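# Push the bottle upright into the gap in a row

## Task

Nudge the bottle, without gripping it, raising it or knocking it over, into the empty slot in the row so it ends up standing upright unsupported. All other items in the row must stay where they were, and no box or carton may end up rotated beyond a slight amount. It only counts if it stays that way after the robot lets go.

## Robot and tools

Robot: a single arm with seven rotary joints and a two-finger parallel gripper. The only camera is cam_wrist (896x504 pixels), mounted on the hand. The fingers point along the gripper's own +z axis and spread apart along its y axis. The reported end-effector point sits between the finger pads as if they were shut, roughly 2 cm short of the fingertips; when the fingers close, the tips reach about 10 mm further along gripper +z.

Frame: all state readings use the scene frame. Its origin is on the table surface straight under the arm's base, +z is up, and +y points left when facing along +x. The base itself may be slightly tilted. end_effector_position is in metres, end_effector_quat_wxyz is the hand orientation as w,x,y,z, and velocities are in m/s and rad/s. The printed hand position can be off, more so when the arm is stretched far out.

Tool execute_actions, argument actions: a list holding at most one item. Three forms:
- Empty list {"actions": []}: nothing new is commanded; you get the current state plus camera images.
- Motion {"actions": [{"rows": [[...]], "steps": N}]}: rows is a list of 1 to 15 rows, N is 10 to 15 control steps (default 15), each step lasting 1/30 s. One row is applied per step; if there are fewer rows than steps, the final row repeats.
- Wait {"actions": [{"steps": N}]} with N up to 300: no command, returns after N steps counted from the previous result.
Optional pictures: true attaches camera images to a motion or wait result; without it, images come only with the empty list.

Each row is exactly 8 numbers for this one arm, in this order: waist, shoulder, upper arm roll, elbow, forearm roll, wrist pitch, wrist roll, then opening. The first seven are absolute joint target angles in radians, in the same units and order as the Joint positions line, not offsets. Stated ranges: waist -6.283 to 6.283, shoulder -2.059 to 2.094, upper arm roll -6.283 to 6.283, elbow -0.192 to 3.927, forearm roll -6.283 to 6.283, wrist pitch -1.693 to 3.142, wrist roll -6.283 to 6.283. True ends can differ by up to 0.010 rad either way. A call is rejected outright (nothing sent) if a target lies over 0.010 rad beyond a stated end and is further out than that joint's last reported angle. Targets past the real end are clipped to it, and the result may then say "joint sent to its limit" (possibly about an earlier action); its absence does not prove there is room left. The eighth number is the gripper opening, a command from -1 (closed) to +1 (fully open).

Motion behaviour: joint targets move at most 3.14 rad/s, ramp up over 0.16 s, and all joints are slowed together so they arrive at once. Per step, each target is kept within 0.623 rad of the measured angle, and if the targets would place the hand more than 70 mm from where it is measured, all are pulled back proportionally. The simulation keeps running while you think and write; the arm continues toward your last row until it has nearly stopped or a step is HELD. Each motion result is captured 10 steps before the action ends; those last steps run afterwards, before your next action begins.

Result lines: Joint positions and Joint velocities give the seven joints (rad, rad/s) then the finger-pad gap (m, m/s; 0.084 m is fully open). grip_measured is the finger opening on the command scale. "joint command not followed" means a clearance check altered or blocked targets (mounting blocks and posts count as the arm). HELD flags steps where your row was not sent fully. Joint torques are the drives' total outputs in joint order, with per-unit offsets, scale and noise, nonzero even in free air. MOTOR HOT appears from 65 °C; at 80 °C an OVER-TEMPERATURE FAULT brakes the arm until it cools. A TORQUE FAULT happens when contact torque hits a load limit (N m: waist 47, shoulder 47, upper arm roll 28.2, elbow 28.2, forearm roll 28.2, wrist pitch 18.8, wrist roll 18.8): the arm backs that joint off, pauses 10 s and drops the rest of the call.

Tool zoom_image: camera "cam_wrist" and region [x0, y0, x1, y1] in pixels of its latest full image, origin top-left, at most 504 by 504. Returns a sharper close-up. Intrinsics: fovy 41.035 deg, fx=fy=673.37, cx=446.124, cy=251.055, with slight radial distortion.

Tool finished_scene: scene is the integer number of the current scene. Replying without any tool call also ends things.

Cautions: this is a push task, so never close the fingers around the bottle or raise it; contact it low and gently from the side with the fingers or hand. Move slowly near objects, avoid slamming, striking or shoving hard, and keep neighbouring boxes and cartons from shifting or rotating. Nothing may leave the table. Back the hand away before finishing so the bottle stands by itself; loose objects may occasionally get a small external nudge, so check the final state first.

Each tool is called by a JSON object that holds its "name" and its "arguments", one argument or row to a line.

## Session

{"name": "execute_actions", "arguments": {
  "actions": []
}}

Scene clock: 0.00 s of 4500.00 s.
end_effector_position=(+0.5751, +0.3154, +0.2920) grip_measured=+1.00 end_effector_quat_wxyz=(-0.080, +0.727, -0.670, +0.123) end_effector_velocity=(-0.000, -0.000, +0.000) end_effector_angular_velocity=(-0.000, -0.000, -0.001)
Joint positions: [ 0.043 -0.025 -0.122  1.193  0.888  0.956  1.171  0.084]
Joint velocities: [ 0.    -0.001 -0.001 -0.001 -0.001  0.     0.001 -0.   ]
Joint torques (N m, as the arm reports them, + toward a larger angle): no reading

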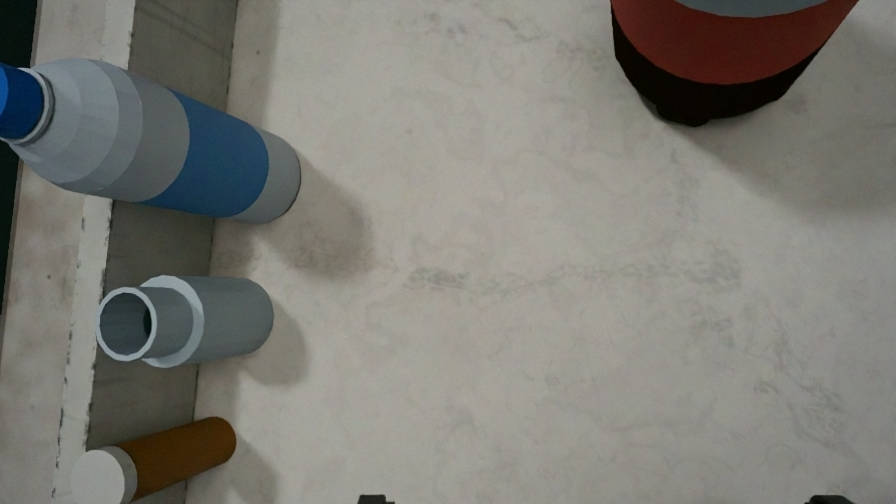

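{"name": "execute_actions", "arguments": {
  "actions": [
    {"rows":[[-0.3,-0.125,-0.122,1.193,0.888,1.2,0.95,-1]]}
  ]
}}

{"name": "execute_actions", "arguments": {
  "actions": [
    {"steps":30}
  ],
  "pictures": true
}}

Scene clock: 2.40 s of 4500.00 s.
end_effector_position=(+0.5702, +0.3011, +0.3167) grip_measured=+0.26 end_effector_quat_wxyz=(-0.082, +0.733, -0.663, +0.123) end_effector_velocity=(-0.024, -0.263, +0.464) end_effector_angular_velocity=(-0.017, -0.353, +0.090)
Joint positions: [-0.033 -0.046 -0.114  1.191  0.888  1.015  1.118  0.055]
Joint velocities: [-1.073 -0.318 -0.081  0.009 -0.     0.71  -0.654 -0.207]
Joint torques (N m, as the arm reports them, + toward a larger angle): [-18.64 -18.54 -17.77  10.42  -0.14  -3.76  -0.3 ]
Steps of this call (steps 1 to 67: nothing new was sent; steps 68 to 72: the first 5 steps of this action). Readings (joint positions):
68: [0.043 -0.025 -0.123 1.193 0.888 0.956 1.171]
69: [0.040 -0.026 -0.122 1.193 0.888 0.959 1.168]
71: [0.002 -0.036 -0.114 1.191 0.888 0.991 1.140]
72: the state above

Scene clock: 3.40 s of 4500.00 s.
end_effector_position=(+0.5460, +0.2464, +0.4224) grip_measured=-1.00 end_effector_quat_wxyz=(-0.106, +0.742, -0.644, +0.152) end_effector_velocity=(+0.000, -0.002, +0.001) end_effector_angular_velocity=(-0.000, -0.002, -0.004)
Joint positions: [-0.3   -0.125 -0.122  1.193  0.888  1.2    0.95   0.   ]
Joint velocities: [-0.001  0.001 -0.002 -0.001 -0.    -0.001  0.001  0.   ]
Joint torques (N m, as the arm reports them, + toward a larger angle): [-11.73  -9.11 -11.38   8.77   0.19  -2.67  -0.33]
Kept back: nothing.
Steps of this call (steps 1 to 10: the last 10 steps of your previous action; steps 11 to 30: the robot went on to your last target). Readings (joint positions):
1: [-0.068 -0.057 -0.119 1.192 0.888 1.038 1.097]
2: [-0.102 -0.067 -0.123 1.193 0.888 1.059 1.077]
4: [-0.167 -0.086 -0.126 1.194 0.888 1.104 1.036]
8: [-0.276 -0.119 -0.128 1.194 0.888 1.179 0.968]
30: the state above
The arm was judged still, so your last target was given up. Only a new action makes it travel on or press farther. Fingers that are still opening or closing keep moving.

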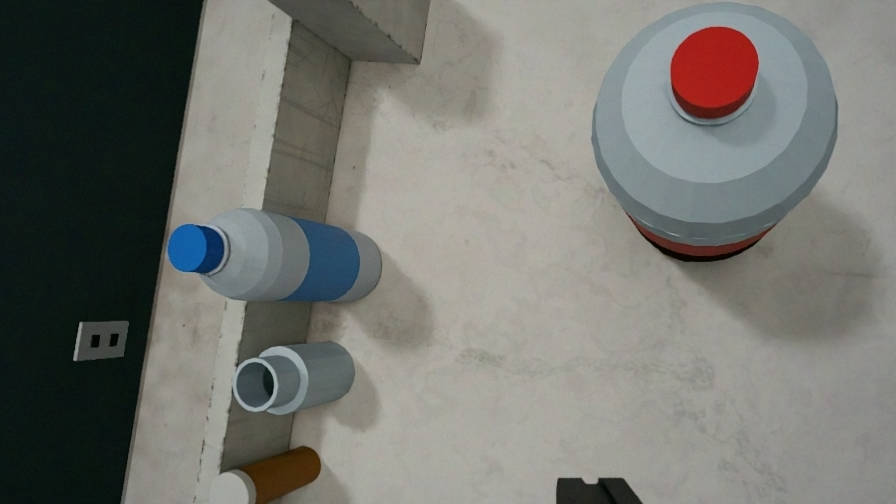

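{"name": "execute_actions", "arguments": {
  "actions": [
    {"rows":[[-0.6,0.1,0.2,0.8,0.7,1.0,1.2,-1]]}
  ]
}}

{"name": "execute_actions", "arguments": {
  "actions": [
    {"steps":25}
  ]
}}

{"name": "execute_actions", "arguments": {
  "actions": [
    {"rows":[[-1.3,0.7,1.35,0.4,0,0.3,1.57,-1]]}
  ]
}}

{"name": "execute_actions", "arguments": {
  "actions": [
    {"steps":40}
  ]
}}

Scene clock: 6.60 s of 4500.00 s.
end_effector_position=(+0.5383, +0.2118, +0.3944) grip_measured=-1.00 end_effector_quat_wxyz=(-0.082, +0.714, -0.680, +0.144) end_effector_velocity=(-0.150, -0.443, -0.411) end_effector_angular_velocity=(+0.006, +0.706, -1.178)
Joint positions: [-0.347 -0.095 -0.072  1.138  0.859  1.168  0.989  0.   ]
Joint velocities: [-0.465  0.446  0.507 -0.759 -0.303 -0.288  0.381  0.   ]
Joint torques (N m, as the arm reports them, + toward a larger angle): [-11.07 -12.37 -12.58  10.33   0.53  -2.44  -0.73]
Steps of this call (steps 1 to 90: nothing new was sent; then 0.03 s passed at rest; steps 91 to 95: the first 5 steps of this action). Readings (joint positions):
91: [-0.300 -0.125 -0.122 1.193 0.888 1.200 0.950]
92: [-0.303 -0.124 -0.119 1.191 0.886 1.198 0.953]
94: [-0.330 -0.109 -0.090 1.163 0.870 1.178 0.975]
95: the state above

Scene clock: 7.43 s of 4500.00 s.
end_effector_position=(+0.4153, +0.0505, +0.2359) grip_measured=-1.00 end_effector_quat_wxyz=(-0.065, -0.535, +0.840, -0.064) end_effector_velocity=(-0.009, -0.004, -0.007) end_effector_angular_velocity=(+0.006, +0.016, -0.020)
Joint positions: [-0.599  0.099  0.2    0.802  0.7    1.     1.2    0.   ]
Joint velocities: [-0.004  0.009  0.005 -0.016 -0.003 -0.002  0.005  0.   ]
Joint torques (N m, as the arm reports them, + toward a larger angle): [-14.11  -9.23 -10.18   8.21  -0.09  -2.04  -0.15]
Kept back: nothing.
Steps of this call (steps 1 to 10: the last 10 steps of your previous action; steps 11 to 25: the robot went on to your last target). Readings (joint positions):
1: [-0.361 -0.080 -0.056 1.114 0.849 1.159 1.001]
2: [-0.376 -0.068 -0.040 1.092 0.840 1.149 1.014]
4: [-0.406 -0.045 -0.008 1.054 0.821 1.129 1.039]
8: [-0.469 0.003 0.060 0.971 0.782 1.087 1.091]
25: the state above

Scene clock: 7.60 s of 4500.00 s.
end_effector_position=(+0.3916, +0.0198, +0.2156) grip_measured=-1.00 end_effector_quat_wxyz=(-0.100, -0.511, +0.851, -0.065) end_effector_velocity=(-0.388, -0.348, -0.295) end_effector_angular_velocity=(-0.256, +0.755, -0.774)
Joint positions: [-0.667  0.16   0.269  0.764  0.632  0.93   1.24   0.   ]
Joint velocities: [-0.774  0.803  0.736 -0.608 -0.769 -0.736  0.432  0.   ]
Joint torques (N m, as the arm reports them, + toward a larger angle): [-13.91 -13.31  -9.99   8.    -0.78  -2.05  -0.41]
Steps of this call (steps 1 to 5: the first 5 steps of this action). Readings (joint positions):
1: [-0.600 0.099 0.200 0.801 0.700 1.000 1.200]
2: [-0.603 0.102 0.204 0.800 0.696 0.996 1.202]
4: [-0.641 0.134 0.243 0.782 0.658 0.956 1.225]
5: the state above

Scene clock: 8.93 s of 4500.00 s.
end_effector_position=(+0.2922, +0.1600, +0.0371) grip_measured=-1.00 end_effector_quat_wxyz=(+0.112, +0.707, -0.698, -0.035) end_effector_velocity=(-0.000, +0.001, -0.000) end_effector_angular_velocity=(+0.002, -0.000, +0.001)
Joint positions: [-1.3   0.7   1.35  0.4   0.    0.3   1.57  0.  ]
Joint velocities: [-0.     0.002  0.002 -0.001 -0.001 -0.001  0.001  0.   ]
Joint torques (N m, as the arm reports them, + toward a larger angle): [-12.94  -3.31  -0.2    4.2    0.2   -1.33  -0.32]
Kept back: nothing.
Steps of this call (steps 1 to 10: the last 10 steps of your previous action; steps 11 to 40: the robot went on to your last target). Readings (joint positions):
1: [-0.693 0.186 0.293 0.744 0.607 0.906 1.254]
2: [-0.719 0.210 0.320 0.726 0.580 0.879 1.269]
4: [-0.779 0.260 0.381 0.694 0.521 0.820 1.300]
8: [-0.914 0.374 0.541 0.617 0.386 0.686 1.369]
40: the state above

{"name": "execute_actions", "arguments": {
  "actions": [
    {"rows":[[-1.3,0.7,1.35,0.4,0,-0.3,1.57,-1]]}
  ]
}}

{"name": "execute_actions", "arguments": {
  "actions": [
    {"rows":[[-1.125,0.917,1.116,0.424,0,-0.567,1.57,-1]]}
  ]
}}

{"name": "execute_actions", "arguments": {
  "actions": [
    {"steps":25}
  ],
  "pictures": true
}}

Scene clock: 9.40 s of 4500.00 s.
end_effector_position=(+0.3153, +0.1612, +0.0398) grip_measured=-1.00 end_effector_quat_wxyz=(+0.079, +0.711, -0.699, -0.003) end_effector_velocity=(+0.410, +0.018, +0.072) end_effector_angular_velocity=(+0.038, -1.581, +0.173)
Joint positions: [-1.3    0.7    1.35   0.398 -0.     0.206  1.57   0.   ]
Joint velocities: [ 0.002 -0.     0.001 -0.003 -0.    -1.595 -0.001  0.   ]
Joint torques (N m, as the arm reports them, + toward a larger angle): [-13.57  -3.89  -0.59   6.6   -0.33  -2.91  -0.31]
Steps of this call (steps 1 to 9: the robot went on to your last target; steps 10 to 14: the first 5 steps of this action). Readings (joint positions):
10: [-1.300 0.700 1.350 0.400 0.000 0.300 1.570]
11: [-1.300 0.700 1.350 0.400 0.000 0.296 1.570]
13: [-1.300 0.700 1.350 0.398 0.000 0.252 1.570]
14: the state above

Scene clock: 9.90 s of 4500.00 s.
end_effector_position=(+0.4430, +0.1606, +0.0896) grip_measured=-1.00 end_effector_quat_wxyz=(-0.130, +0.686, -0.694, +0.176) end_effector_velocity=(+0.093, -0.203, -0.105) end_effector_angular_velocity=(+0.666, -0.723, -0.870)
Joint positions: [-1.24   0.772  1.273  0.409 -0.001 -0.39   1.57   0.   ]
Joint velocities: [ 0.961  1.213 -1.298  0.159  0.    -1.488  0.001  0.   ]
Joint torques (N m, as the arm reports them, + toward a larger angle): [-11.15   0.66  -4.07   2.64   0.4   -2.49  -0.23]
Steps of this call (steps 1 to 10: the last 10 steps of your previous action; steps 11 to 15: the first 5 steps of this action). Readings (joint positions):
11: [-1.300 0.700 1.350 0.401 0.000 -0.282 1.570]
12: [-1.298 0.702 1.347 0.400 -0.000 -0.293 1.570]
14: [-1.269 0.736 1.311 0.404 -0.000 -0.344 1.570]
15: the state above

Scene clock: 10.73 s of 4500.00 s.
end_effector_position=(+0.4433, +0.1285, +0.0698) grip_measured=-1.00 end_effector_quat_wxyz=(+0.161, -0.635, +0.732, -0.187) end_effector_velocity=(-0.000, +0.001, -0.000) end_effector_angular_velocity=(+0.002, +0.000, +0.001)
Joint positions: [-1.125  0.917  1.116  0.424 -0.    -0.567  1.57   0.   ]
Joint velocities: [ 0.001  0.001  0.002 -0.001 -0.    -0.001  0.001  0.   ]
Joint torques (N m, as the arm reports them, + toward a larger angle): [-14.98  -8.91   1.14   3.31  -0.13  -2.54  -0.14]
Kept back: nothing.
Steps of this call (steps 1 to 10: the last 10 steps of your previous action; steps 11 to 25: the robot went on to your last target). Readings (joint positions):
1: [-1.208 0.813 1.228 0.414 -0.000 -0.439 1.570]
2: [-1.179 0.851 1.187 0.418 0.000 -0.482 1.570]
4: [-1.145 0.895 1.140 0.419 0.001 -0.532 1.570]
8: [-1.128 0.913 1.121 0.423 -0.000 -0.561 1.570]
25: the state above

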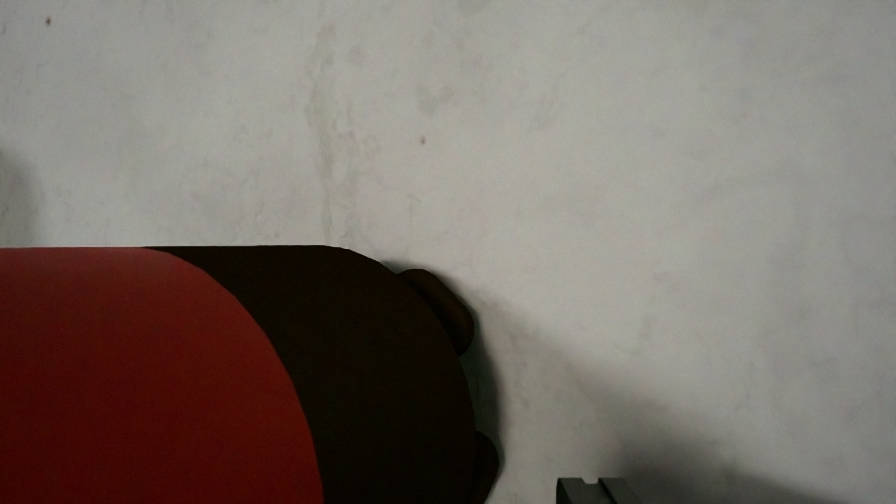

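{"name": "execute_actions", "arguments": {
  "actions": [
    {"rows":[[-0.786,1.093,0.93,0.459,0,-1.169,1.57,-1]]}
  ]
}}

{"name": "execute_actions", "arguments": {
  "actions": [
    {"rows":[[-0.787,1.092,0.93,0.47,0,-1.157,1.57,-1],[-0.787,1.092,0.93,0.482,0,-1.144,1.57,-1],[-0.788,1.091,0.93,0.494,0,-1.131,1.57,-1],[-0.789,1.091,0.931,0.506,0,-1.118,1.57,-1],[-0.79,1.09,0.931,0.518,0,-1.105,1.57,-1],[-0.791,1.09,0.932,0.53,0,-1.092,1.57,-1],[-0.792,1.089,0.932,0.542,0,-1.079,1.57,-1],[-0.793,1.088,0.933,0.554,0,-1.066,1.57,-1],[-0.794,1.088,0.933,0.566,0,-1.053,1.57,-1],[-0.795,1.087,0.934,0.578,0,-1.04,1.57,-1],[-0.796,1.087,0.934,0.59,0,-1.027,1.57,-1],[-0.797,1.086,0.935,0.602,0,-1.014,1.57,-1],[-0.797,1.086,0.935,0.614,0,-1.001,1.57,-1],[-0.797,1.086,0.935,0.623,0,-0.991,1.57,-1]]}
  ]
}}

{"name": "execute_actions", "arguments": {
  "actions": [
    {"steps":15}
  ],
  "pictures": true
}}

Scene clock: 13.17 s of 4500.00 s.
end_effector_position=(+0.4497, +0.1284, +0.0691) grip_measured=-1.00 end_effector_quat_wxyz=(+0.180, -0.629, +0.728, -0.205) end_effector_velocity=(+0.085, +0.006, -0.030) end_effector_angular_velocity=(-0.049, -0.900, -0.017)
Joint positions: [-1.074  0.943  1.087  0.431  0.    -0.663  1.57   0.   ]
Joint velocities: [ 0.938  0.486 -0.521  0.112  0.    -1.684 -0.     0.   ]
Joint torques (N m, as the arm reports them, + toward a larger angle): [-4.67 -4.25 -0.2   1.53 -0.16 -3.65 -0.16]
Steps of this call (steps 1 to 15: the robot went on to your last target; steps 16 to 68: nothing new was sent; steps 69 to 73: the first 5 steps of this action). Readings (joint positions):
69: [-1.125 0.917 1.116 0.424 -0.000 -0.567 1.570]
70: [-1.123 0.918 1.115 0.424 -0.000 -0.571 1.570]
72: [-1.100 0.930 1.101 0.428 0.000 -0.616 1.570]
73: the state above

Scene clock: 13.67 s of 4500.00 s.
end_effector_position=(+0.4594, +0.1246, +0.0590) grip_measured=-1.00 end_effector_quat_wxyz=(+0.254, -0.603, +0.696, -0.295) end_effector_velocity=(+0.110, -0.019, -0.005) end_effector_angular_velocity=(-0.008, -0.024, -0.002)
Joint positions: [-0.789  1.091  0.931  0.482  0.    -1.141  1.57   0.   ]
Joint velocities: [-0.01  -0.007 -0.     0.305  0.     0.29  -0.001  0.   ]
Joint torques (N m, as the arm reports them, + toward a larger angle): [-15.77 -11.82   0.8    0.68  -0.37  -2.39  -0.55]
Steps of this call (steps 1 to 10: the last 10 steps of your previous action; steps 11 to 15: the first 5 steps of this action). Readings (joint positions):
11: [-0.791 1.090 0.933 0.458 0.000 -1.159 1.570]
12: [-0.790 1.091 0.932 0.460 0.000 -1.160 1.570]
14: [-0.789 1.091 0.931 0.473 0.000 -1.150 1.570]
15: the state above

Scene clock: 14.17 s of 4500.00 s.
end_effector_position=(+0.5090, +0.1176, +0.0588) grip_measured=-1.00 end_effector_quat_wxyz=(+0.254, -0.603, +0.696, -0.295) end_effector_velocity=(+0.001, -0.000, -0.006) end_effector_angular_velocity=(+0.004, +0.024, -0.002)
Joint positions: [-0.797  1.086  0.935  0.62   0.    -0.994  1.57   0.   ]
Joint velocities: [0.001 0.002 0.    0.014 0.001 0.036 0.    0.   ]
Joint torques (N m, as the arm reports them, + toward a larger angle): [-17.36 -12.81   0.65   2.35   0.27  -3.23   0.04]
Kept back: nothing.
Steps of this call (steps 1 to 10: the last 10 steps of your previous action; steps 11 to 15: the robot went on to your last target). Readings (joint positions):
1: [-0.790 1.090 0.931 0.493 0.000 -1.131 1.570]
2: [-0.790 1.090 0.931 0.504 0.000 -1.119 1.570]
4: [-0.792 1.089 0.932 0.526 0.000 -1.095 1.570]
8: [-0.795 1.087 0.934 0.573 -0.000 -1.044 1.570]
15: the state above

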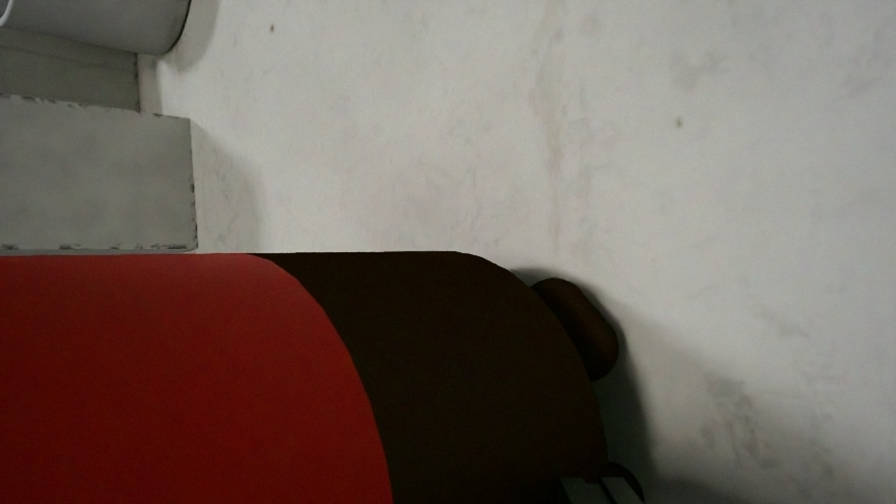

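{"name": "execute_actions", "arguments": {
  "actions": [
    {"rows":[[-0.795,1.087,0.934,0.64,0,-0.977,1.57,-1],[-0.793,1.089,0.933,0.657,0,-0.963,1.57,-1],[-0.79,1.091,0.932,0.673,0,-0.949,1.57,-1],[-0.788,1.092,0.931,0.69,0,-0.934,1.57,-1],[-0.785,1.094,0.93,0.707,0,-0.92,1.57,-1],[-0.783,1.096,0.929,0.724,0,-0.906,1.57,-1],[-0.781,1.097,0.928,0.741,0,-0.892,1.57,-1],[-0.778,1.099,0.926,0.757,0,-0.878,1.57,-1],[-0.776,1.1,0.925,0.774,0,-0.864,1.57,-1],[-0.774,1.102,0.924,0.791,0,-0.85,1.57,-1],[-0.771,1.104,0.923,0.808,0,-0.836,1.57,-1],[-0.769,1.105,0.922,0.825,0,-0.821,1.57,-1],[-0.767,1.107,0.921,0.841,0,-0.807,1.57,-1],[-0.764,1.108,0.92,0.858,0,-0.793,1.57,-1],[-0.762,1.11,0.919,0.875,0,-0.779,1.57,-1]]}
  ]
}}

{"name": "execute_actions", "arguments": {
  "actions": [
    {"steps":18}
  ],
  "pictures": true
}}

Scene clock: 15.13 s of 4500.00 s.
end_effector_position=(+0.5198, +0.1161, +0.0575) grip_measured=-1.00 end_effector_quat_wxyz=(+0.253, -0.603, +0.697, -0.294) end_effector_velocity=(+0.142, -0.020, -0.001) end_effector_angular_velocity=(-0.005, -0.029, +0.002)
Joint positions: [-0.792  1.089  0.933  0.655 -0.    -0.963  1.57   0.   ]
Joint velocities: [ 0.055  0.036 -0.024  0.432  0.     0.342 -0.002  0.   ]
Joint torques (N m, as the arm reports them, + toward a larger angle): [-17.65 -13.55   0.44   4.04  -0.32  -3.21  -0.35]
Steps of this call (steps 1 to 15: the robot went on to your last target; steps 16 to 24: nothing new was sent; steps 25 to 29: the first 5 steps of this action). Readings (joint positions):
25: [-0.797 1.086 0.935 0.623 0.000 -0.991 1.570]
26: [-0.797 1.086 0.935 0.625 -0.000 -0.988 1.570]
28: [-0.794 1.088 0.934 0.642 -0.000 -0.974 1.570]
29: the state above

Scene clock: 15.73 s of 4500.00 s.
end_effector_position=(+0.5882, +0.1059, +0.0588) grip_measured=-1.00 end_effector_quat_wxyz=(+0.254, -0.603, +0.697, -0.295) end_effector_velocity=(+0.001, -0.000, -0.004) end_effector_angular_velocity=(+0.002, +0.014, +0.000)
Joint positions: [-0.762  1.11   0.919  0.872  0.    -0.781  1.57   0.   ]
Joint velocities: [ 0.005  0.003 -0.002  0.01   0.     0.018 -0.     0.   ]
Joint torques (N m, as the arm reports them, + toward a larger angle): [-19.1  -15.99   0.09   5.74   0.03  -3.23  -0.34]
Kept back: nothing.
Steps of this call (steps 1 to 10: the last 10 steps of your previous action; steps 11 to 18: the robot went on to your last target). Readings (joint positions):
1: [-0.791 1.090 0.932 0.670 -0.000 -0.951 1.570]
2: [-0.788 1.092 0.931 0.686 -0.000 -0.938 1.570]
4: [-0.784 1.095 0.929 0.719 -0.000 -0.912 1.570]
8: [-0.775 1.101 0.925 0.784 0.000 -0.856 1.570]
18: the state above

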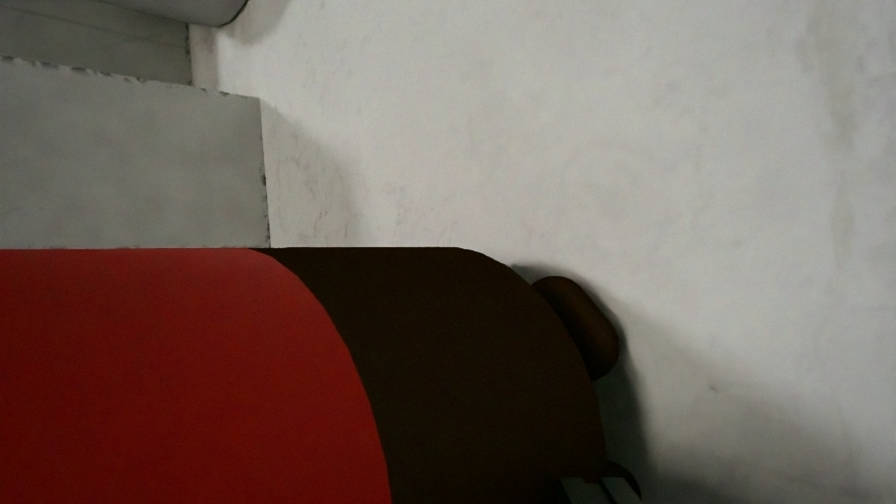

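{"name": "execute_actions", "arguments": {
  "actions": [
    {"rows":[[-0.769,1.105,0.922,0.825,0,-0.821,1.57,-1],[-0.769,1.105,0.922,0.825,0,-0.821,1.57,-1],[-0.769,1.105,0.922,0.825,0,-0.821,1.57,-1],[-0.769,1.105,0.922,0.825,0,-0.821,1.57,-1],[-0.769,1.105,0.922,0.825,0,-0.821,1.57,-1],[-0.78,1.117,0.914,0.825,0,-0.821,1.57,-1]],"steps":12}
  ]
}}

{"name": "execute_actions", "arguments": {
  "actions": [
    {"rows":[[-0.777,1.119,0.913,0.84,0,-0.809,1.57,-1],[-0.775,1.12,0.912,0.855,0,-0.797,1.57,-1],[-0.773,1.122,0.911,0.87,0,-0.784,1.57,-1],[-0.769,1.124,0.91,0.885,0,-0.772,1.57,-1],[-0.764,1.126,0.909,0.9,0,-0.762,1.57,-1],[-0.76,1.128,0.908,0.915,0,-0.752,1.57,-1],[-0.755,1.13,0.906,0.93,0,-0.741,1.57,-1],[-0.751,1.133,0.905,0.945,0,-0.731,1.57,-1],[-0.746,1.135,0.904,0.96,0,-0.721,1.57,-1],[-0.742,1.137,0.902,0.975,0,-0.711,1.57,-1],[-0.737,1.139,0.901,0.99,0,-0.7,1.57,-1],[-0.732,1.142,0.9,1.005,0,-0.69,1.57,-1],[-0.728,1.144,0.898,1.02,0,-0.68,1.57,-1],[-0.723,1.146,0.897,1.035,0,-0.67,1.57,-1],[-0.718,1.149,0.896,1.05,0,-0.659,1.57,-1]]}
  ]
}}

{"name": "execute_actions", "arguments": {
  "actions": [
    {"steps":18}
  ],
  "pictures": true
}}

Scene clock: 17.67 s of 4500.00 s.
end_effector_position=(+0.5883, +0.1059, +0.0591) grip_measured=-1.00 end_effector_quat_wxyz=(+0.254, -0.603, +0.696, -0.295) end_effector_velocity=(-0.046, +0.006, +0.014) end_effector_angular_velocity=(-0.011, -0.067, -0.002)
Joint positions: [-0.763  1.11   0.919  0.872  0.    -0.782  1.57   0.   ]
Joint velocities: [-0.036 -0.025  0.014 -0.182 -0.    -0.209  0.001  0.   ]
Joint torques (N m, as the arm reports them, + toward a larger angle): [-21.16 -15.69   0.46   1.98   0.01  -3.62  -0.29]
Steps of this call (steps 1 to 15: the robot went on to your last target; steps 16 to 56: nothing new was sent; steps 57 to 58: the first 2 steps of this action). Readings (joint positions):
57: [-0.762 1.110 0.919 0.875 -0.000 -0.779 1.570]
58: the state above

Scene clock: 18.17 s of 4500.00 s.
end_effector_position=(+0.5809, +0.0962, +0.0580) grip_measured=-1.00 end_effector_quat_wxyz=(+0.251, -0.596, +0.702, -0.297) end_effector_velocity=(+0.118, -0.018, +0.011) end_effector_angular_velocity=(-0.004, -0.019, +0.003)
Joint positions: [-0.774  1.12   0.912  0.855 -0.    -0.796  1.57   0.   ]
Joint velocities: [ 0.065  0.042 -0.027  0.383  0.     0.292 -0.001  0.   ]
Joint torques (N m, as the arm reports them, + toward a larger angle): [-18.29 -16.04   0.78   5.23   0.23  -2.7   -0.25]
Steps of this call (steps 1 to 10: the last 10 steps of your previous action; steps 11 to 15: the first 5 steps of this action). Readings (joint positions):
11: [-0.780 1.117 0.914 0.826 0.000 -0.821 1.570]
12: [-0.779 1.117 0.914 0.828 0.000 -0.819 1.570]
14: [-0.776 1.119 0.913 0.843 -0.000 -0.806 1.570]
15: the state above

Scene clock: 18.77 s of 4500.00 s.
end_effector_position=(+0.6353, +0.0945, +0.0568) grip_measured=-1.00 end_effector_quat_wxyz=(+0.253, -0.600, +0.699, -0.295) end_effector_velocity=(+0.002, +0.001, -0.003) end_effector_angular_velocity=(+0.001, +0.008, +0.002)
Joint positions: [-0.719  1.149  0.896  1.048 -0.    -0.66   1.57   0.   ]
Joint velocities: [ 0.006  0.003 -0.002  0.013 -0.     0.014 -0.001  0.   ]
Joint torques (N m, as the arm reports them, + toward a larger angle): [-21.19 -16.66   0.69   6.35  -0.3   -3.28  -0.29]
Kept back: nothing.
Steps of this call (steps 1 to 10: the last 10 steps of your previous action; steps 11 to 18: the robot went on to your last target). Readings (joint positions):
1: [-0.772 1.122 0.911 0.868 -0.000 -0.786 1.570]
2: [-0.769 1.123 0.910 0.882 0.000 -0.776 1.570]
4: [-0.761 1.128 0.908 0.909 0.000 -0.755 1.570]
8: [-0.743 1.136 0.903 0.969 -0.000 -0.715 1.570]
18: the state above

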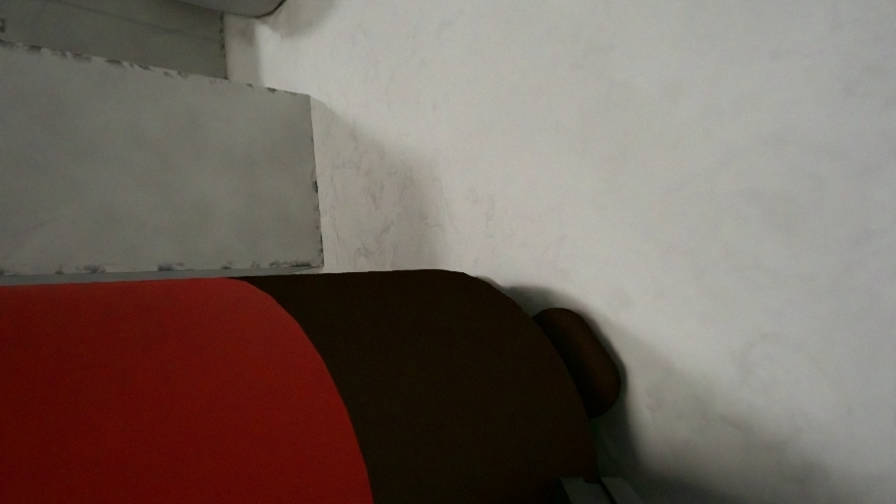

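{"name": "execute_actions", "arguments": {
  "actions": [
    {"rows":[[-0.712,1.152,0.894,1.07,0,-0.646,1.57,-1],[-0.705,1.155,0.893,1.09,0,-0.633,1.57,-1],[-0.699,1.158,0.891,1.11,0,-0.619,1.57,-1],[-0.693,1.161,0.889,1.13,0,-0.605,1.57,-1],[-0.686,1.164,0.888,1.15,0,-0.591,1.57,-1],[-0.68,1.167,0.886,1.17,0,-0.577,1.57,-1],[-0.673,1.171,0.884,1.19,0,-0.565,1.57,-1],[-0.666,1.175,0.882,1.21,0,-0.553,1.57,-1],[-0.659,1.18,0.881,1.23,0,-0.541,1.57,-1],[-0.652,1.184,0.879,1.25,0,-0.529,1.57,-1],[-0.645,1.188,0.877,1.27,0,-0.517,1.57,-1],[-0.638,1.193,0.875,1.29,0,-0.505,1.57,-1],[-0.631,1.197,0.873,1.31,0,-0.493,1.57,-1],[-0.624,1.202,0.871,1.33,0,-0.481,1.57,-1],[-0.619,1.205,0.87,1.345,0,-0.472,1.57,-1]]}
  ]
}}

{"name": "execute_actions", "arguments": {
  "actions": [
    {"steps":18}
  ],
  "pictures": true
}}

Scene clock: 19.80 s of 4500.00 s.
end_effector_position=(+0.6459, +0.0945, +0.0568) grip_measured=-1.00 end_effector_quat_wxyz=(+0.253, -0.601, +0.698, -0.295) end_effector_velocity=(+0.137, +0.006, +0.008) end_effector_angular_velocity=(-0.002, -0.016, +0.042)
Joint positions: [-0.706  1.155  0.892  1.088  0.    -0.633  1.57   0.   ]
Joint velocities: [ 0.153  0.072 -0.036  0.497 -0.001  0.327 -0.     0.   ]
Joint torques (N m, as the arm reports them, + toward a larger angle): [-21.67 -18.78   0.73   8.76  -0.43  -3.12  -0.14]
Steps of this call (steps 1 to 15: the robot went on to your last target; steps 16 to 26: nothing new was sent; steps 27 to 31: the first 5 steps of this action). Readings (joint positions):
27: [-0.718 1.149 0.896 1.050 0.000 -0.659 1.570]
28: [-0.717 1.149 0.896 1.053 0.000 -0.657 1.570]
30: [-0.711 1.153 0.894 1.072 0.000 -0.643 1.570]
31: the state above

Scene clock: 20.40 s of 4500.00 s.
end_effector_position=(+0.7094, +0.0969, +0.0580) grip_measured=-1.00 end_effector_quat_wxyz=(+0.257, -0.606, +0.693, -0.294) end_effector_velocity=(+0.004, -0.001, -0.001) end_effector_angular_velocity=(-0.001, +0.004, +0.001)
Joint positions: [-0.62   1.204  0.87   1.343 -0.    -0.474  1.57   0.   ]
Joint velocities: [ 0.008  0.006 -0.003  0.022  0.     0.016 -0.001  0.   ]
Joint torques (N m, as the arm reports them, + toward a larger angle): [-23.62 -19.63   0.83   8.58  -0.03  -2.92  -0.53]
Kept back: nothing.
Steps of this call (steps 1 to 10: the last 10 steps of your previous action; steps 11 to 18: the robot went on to your last target). Readings (joint positions):
1: [-0.700 1.158 0.891 1.105 0.000 -0.622 1.570]
2: [-0.695 1.160 0.890 1.123 0.000 -0.609 1.570]
4: [-0.682 1.166 0.887 1.162 -0.000 -0.584 1.570]
8: [-0.655 1.182 0.880 1.240 -0.000 -0.535 1.570]
18: the state above

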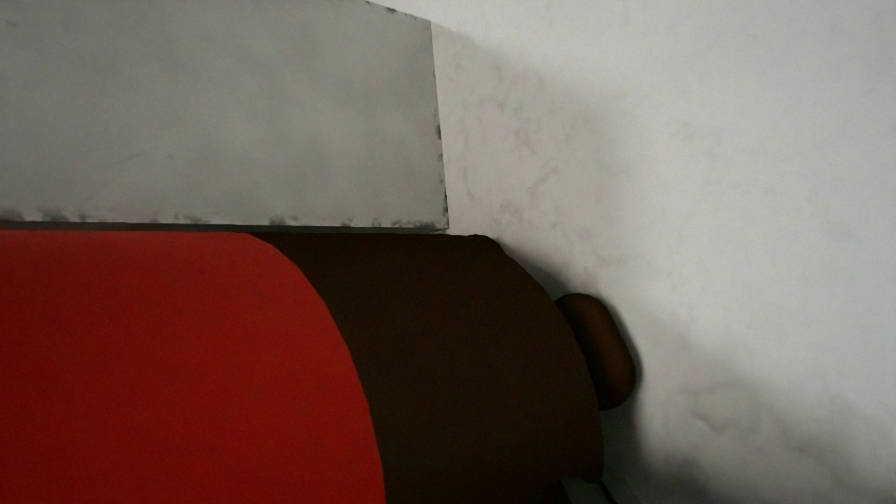

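{"name": "execute_actions", "arguments": {
  "actions": [
    {"rows":[[-0.645,1.188,0.877,1.27,0,-0.517,1.57,-1],[-0.645,1.188,0.877,1.27,0,-0.517,1.57,-1],[-0.645,1.188,0.877,1.27,0,-0.517,1.57,-1],[-0.645,1.188,0.877,1.27,0,-0.517,1.57,-1],[-0.645,1.188,0.877,1.27,0,-0.517,1.57,-1],[-0.645,1.188,0.877,1.27,0,-0.517,1.57,-1],[-0.667,1.213,0.863,1.27,0,-0.517,1.57,-1]]}
  ]
}}

{"name": "execute_actions", "arguments": {
  "actions": [
    {"rows":[[-0.662,1.216,0.862,1.283,0,-0.509,1.57,-1],[-0.657,1.219,0.861,1.296,0,-0.501,1.57,-1],[-0.652,1.221,0.86,1.309,0,-0.494,1.57,-1],[-0.647,1.224,0.859,1.322,0,-0.486,1.57,-1],[-0.642,1.227,0.858,1.335,0,-0.478,1.57,-1],[-0.637,1.229,0.857,1.348,0,-0.47,1.57,-1],[-0.632,1.232,0.856,1.361,0,-0.462,1.57,-1],[-0.627,1.234,0.855,1.374,0,-0.455,1.57,-1],[-0.622,1.237,0.854,1.387,0,-0.447,1.57,-1],[-0.617,1.239,0.853,1.4,0,-0.439,1.57,-1],[-0.612,1.242,0.852,1.413,0,-0.431,1.57,-1],[-0.607,1.244,0.851,1.426,0,-0.424,1.57,-1],[-0.602,1.247,0.85,1.439,0,-0.416,1.57,-1],[-0.597,1.249,0.849,1.452,0,-0.408,1.57,-1],[-0.592,1.252,0.848,1.465,0,-0.4,1.57,-1]]}
  ]
}}

{"name": "execute_actions", "arguments": {
  "actions": [
    {"steps":18}
  ],
  "pictures": true
}}

Scene clock: 21.70 s of 4500.00 s.
end_effector_position=(+0.6987, +0.0967, +0.0586) grip_measured=-1.00 end_effector_quat_wxyz=(+0.256, -0.606, +0.693, -0.294) end_effector_velocity=(-0.104, -0.010, -0.021) end_effector_angular_velocity=(-0.007, +0.060, -0.029)
Joint positions: [-0.637  1.193  0.875  1.295 -0.    -0.503  1.57   0.   ]
Joint velocities: [-0.125 -0.077  0.019 -0.397  0.002 -0.199 -0.001  0.   ]
Joint torques (N m, as the arm reports them, + toward a larger angle): [-20.58 -18.75   0.74  10.04   0.21  -2.63  -0.41]
Steps of this call (steps 1 to 15: the robot went on to your last target; steps 16 to 34: nothing new was sent; steps 35 to 39: the first 5 steps of this action). Readings (joint positions):
35: [-0.619 1.205 0.870 1.345 0.000 -0.472 1.570]
36: [-0.620 1.204 0.870 1.342 0.000 -0.474 1.570]
38: [-0.632 1.196 0.874 1.311 -0.000 -0.494 1.570]
39: the state above

Scene clock: 22.20 s of 4500.00 s.
end_effector_position=(+0.6943, +0.0717, +0.0568) grip_measured=-1.00 end_effector_quat_wxyz=(+0.250, -0.593, +0.705, -0.298) end_effector_velocity=(+0.077, +0.002, +0.001) end_effector_angular_velocity=(-0.003, -0.009, +0.022)
Joint positions: [-0.656  1.218  0.862  1.296 -0.    -0.501  1.57   0.   ]
Joint velocities: [ 0.119  0.068 -0.031  0.325  0.001  0.186  0.001  0.   ]
Joint torques (N m, as the arm reports them, + toward a larger angle): [-22.63 -19.09   0.78   8.46  -0.5   -2.93  -0.31]
Steps of this call (steps 1 to 10: the last 10 steps of your previous action; steps 11 to 15: the first 5 steps of this action). Readings (joint positions):
11: [-0.667 1.213 0.863 1.271 0.000 -0.517 1.570]
12: [-0.666 1.213 0.864 1.273 -0.000 -0.515 1.570]
14: [-0.660 1.216 0.863 1.286 -0.000 -0.507 1.570]
15: the state above

Scene clock: 22.80 s of 4500.00 s.
end_effector_position=(+0.7321, +0.0768, +0.0569) grip_measured=-1.00 end_effector_quat_wxyz=(+0.252, -0.599, +0.700, -0.296) end_effector_velocity=(+0.004, -0.001, +0.002) end_effector_angular_velocity=(-0.003, -0.003, +0.000)
Joint positions: [-0.592  1.252  0.848  1.463 -0.    -0.401  1.57   0.   ]
Joint velocities: [ 0.004  0.002 -0.003  0.018  0.001  0.01  -0.001  0.   ]
Joint torques (N m, as the arm reports them, + toward a larger angle): [-24.78 -21.83   0.29   9.77   0.05  -3.37  -0.35]
Kept back: nothing.
Steps of this call (steps 1 to 10: the last 10 steps of your previous action; steps 11 to 18: the robot went on to your last target). Readings (joint positions):
1: [-0.652 1.221 0.861 1.308 -0.000 -0.494 1.570]
2: [-0.648 1.223 0.860 1.320 -0.000 -0.487 1.570]
4: [-0.638 1.228 0.858 1.345 -0.000 -0.472 1.570]
8: [-0.618 1.239 0.853 1.395 0.000 -0.441 1.570]
18: the state above

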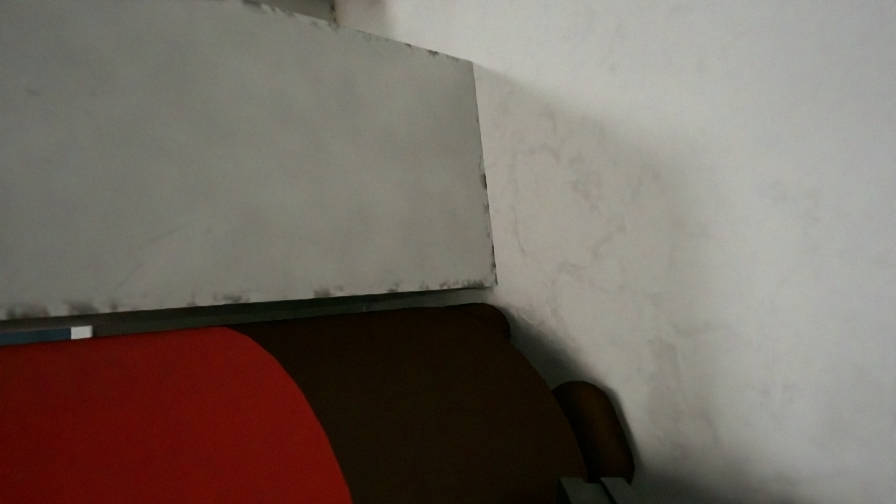

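About 2 cm more.

{"name": "execute_actions", "arguments": {
  "actions": [
    {"rows":[[-0.589,1.254,0.847,1.473,0,-0.395,1.57,-1],[-0.586,1.256,0.846,1.481,0,-0.39,1.57,-1],[-0.583,1.258,0.846,1.489,0,-0.386,1.57,-1],[-0.58,1.26,0.845,1.497,0,-0.381,1.57,-1],[-0.577,1.261,0.844,1.505,0,-0.376,1.57,-1],[-0.574,1.263,0.844,1.513,0,-0.372,1.57,-1],[-0.571,1.265,0.843,1.521,0,-0.367,1.57,-1],[-0.568,1.267,0.842,1.529,0,-0.362,1.57,-1],[-0.565,1.269,0.842,1.537,0,-0.357,1.57,-1],[-0.562,1.271,0.841,1.545,0,-0.353,1.57,-1],[-0.559,1.273,0.84,1.553,0,-0.348,1.57,-1],[-0.556,1.275,0.84,1.561,0,-0.343,1.57,-1],[-0.553,1.277,0.839,1.569,0,-0.339,1.57,-1]]}
  ]
}}

{"name": "execute_actions", "arguments": {
  "actions": [
    {"steps":14}
  ],
  "pictures": true
}}

Scene clock: 23.83 s of 4500.00 s.
end_effector_position=(+0.7360, +0.0766, +0.0570) grip_measured=-1.00 end_effector_quat_wxyz=(+0.252, -0.599, +0.700, -0.296) end_effector_velocity=(+0.044, +0.002, +0.001) end_effector_angular_velocity=(-0.001, -0.003, +0.013)
Joint positions: [-0.586  1.256  0.846  1.482  0.    -0.39   1.57   0.   ]
Joint velocities: [ 0.075  0.049 -0.017  0.207 -0.001  0.117 -0.001  0.   ]
Joint torques (N m, as the arm reports them, + toward a larger angle): [-24.14 -21.9    0.4   10.04   0.    -3.56  -0.19]
Steps of this call (steps 1 to 15: the robot went on to your last target; steps 16 to 26: nothing new was sent; steps 27 to 31: the first 5 steps of this action). Readings (joint positions):
27: [-0.592 1.252 0.848 1.465 0.000 -0.400 1.570]
28: [-0.591 1.252 0.848 1.466 0.000 -0.399 1.570]
30: [-0.588 1.255 0.847 1.475 0.000 -0.394 1.570]
31: the state above

Scene clock: 24.30 s of 4500.00 s.
end_effector_position=(+0.7451, +0.0779, +0.0470) grip_measured=-1.00 end_effector_quat_wxyz=(+0.245, -0.604, +0.702, -0.288) end_effector_velocity=(+0.001, +0.000, +0.001) end_effector_angular_velocity=(-0.002, -0.001, +0.001)
Joint positions: [-0.553  1.278  0.838  1.549  0.    -0.337  1.57   0.   ]
Joint velocities: [ 0.002 -0.002 -0.002  0.001  0.    -0.     0.001  0.   ]
Joint torques (N m, as the arm reports them, + toward a larger angle): [-26.29 -27.63   3.38  27.06  -1.27  -7.75  -0.19]
Kept back: nothing.
Steps of this call (steps 1 to 10: the last 10 steps of your previous action; steps 11 to 14: the robot went on to your last target). Readings (joint positions):
1: [-0.583 1.258 0.846 1.489 0.000 -0.386 1.570]
2: [-0.580 1.259 0.845 1.496 0.000 -0.381 1.570]
4: [-0.575 1.263 0.843 1.510 0.000 -0.372 1.570]
8: [-0.562 1.272 0.840 1.534 0.000 -0.351 1.570]
14: the state above

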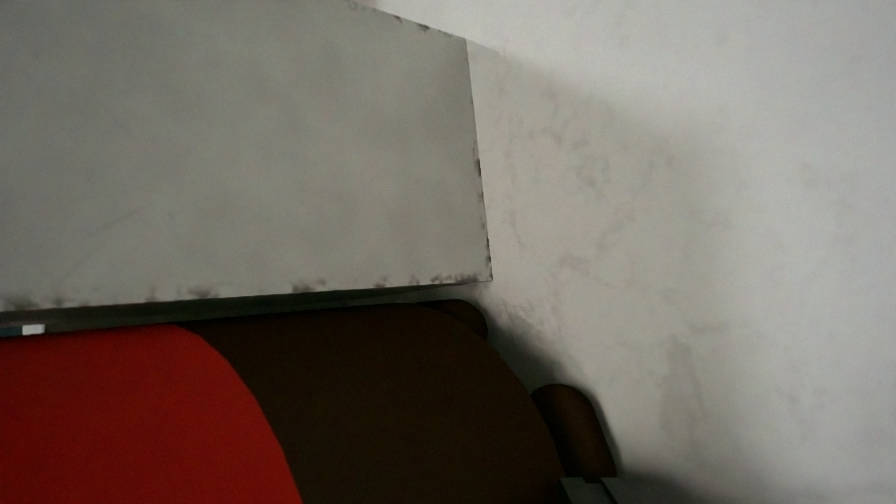

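At the wall.

{"name": "execute_actions", "arguments": {
  "actions": [
    {"rows":[[-0.667,1.2,0.863,1.27,0,-0.517,1.57,-1]]}
  ]
}}

{"name": "execute_actions", "arguments": {
  "actions": [
    {"steps":14}
  ]
}}

{"name": "finished_scene", "arguments": {
  "scene": 1
}}

Scene clock: 24.73 s of 4500.00 s.
end_effector_position=(+0.7367, +0.0806, +0.0592) grip_measured=-1.00 end_effector_quat_wxyz=(+0.256, -0.600, +0.698, -0.297) end_effector_velocity=(-0.152, +0.015, +0.243) end_effector_angular_velocity=(-0.079, -0.503, -0.003)
Joint positions: [-0.586  1.253  0.851  1.477 -0.001 -0.399  1.57   0.   ]
Joint velocities: [-0.64  -0.512  0.195 -1.282 -0.014 -0.997 -0.     0.   ]
Joint torques (N m, as the arm reports them, + toward a larger angle): [-26.58 -19.44  -1.83   4.01   0.4   -2.9   -0.31]
Steps of this call (steps 1 to 8: the robot went on to your last target; steps 9 to 13: the first 5 steps of this action). Readings (joint positions):
9: [-0.553 1.278 0.838 1.549 0.000 -0.338 1.570]
10: [-0.554 1.277 0.838 1.546 0.000 -0.341 1.570]
12: [-0.568 1.267 0.844 1.513 -0.000 -0.369 1.570]
13: the state above

Scene clock: 25.20 s of 4500.00 s.
end_effector_position=(+0.6923, +0.0741, +0.0640) grip_measured=-1.00 end_effector_quat_wxyz=(+0.252, -0.595, +0.701, -0.303) end_effector_velocity=(-0.006, -0.003, -0.005) end_effector_angular_velocity=(+0.001, +0.012, -0.006)
Joint positions: [-0.667  1.2    0.863  1.272 -0.    -0.517  1.57   0.   ]
Joint velocities: [-0.003  0.    -0.003 -0.016  0.001 -0.002  0.002  0.   ]
Joint torques (N m, as the arm reports them, + toward a larger angle): [-22.6  -20.16   0.72   7.33  -0.19  -2.63  -0.39]
Kept back: nothing.
Steps of this call (steps 1 to 10: the last 10 steps of your previous action; steps 11 to 14: the robot went on to your last target). Readings (joint positions):
1: [-0.609 1.235 0.856 1.431 -0.001 -0.433 1.570]
2: [-0.630 1.220 0.860 1.383 -0.001 -0.462 1.570]
4: [-0.655 1.205 0.862 1.316 -0.001 -0.497 1.570]
8: [-0.665 1.201 0.863 1.279 -0.000 -0.514 1.570]
14: the state above

The scene is finished: the task was done.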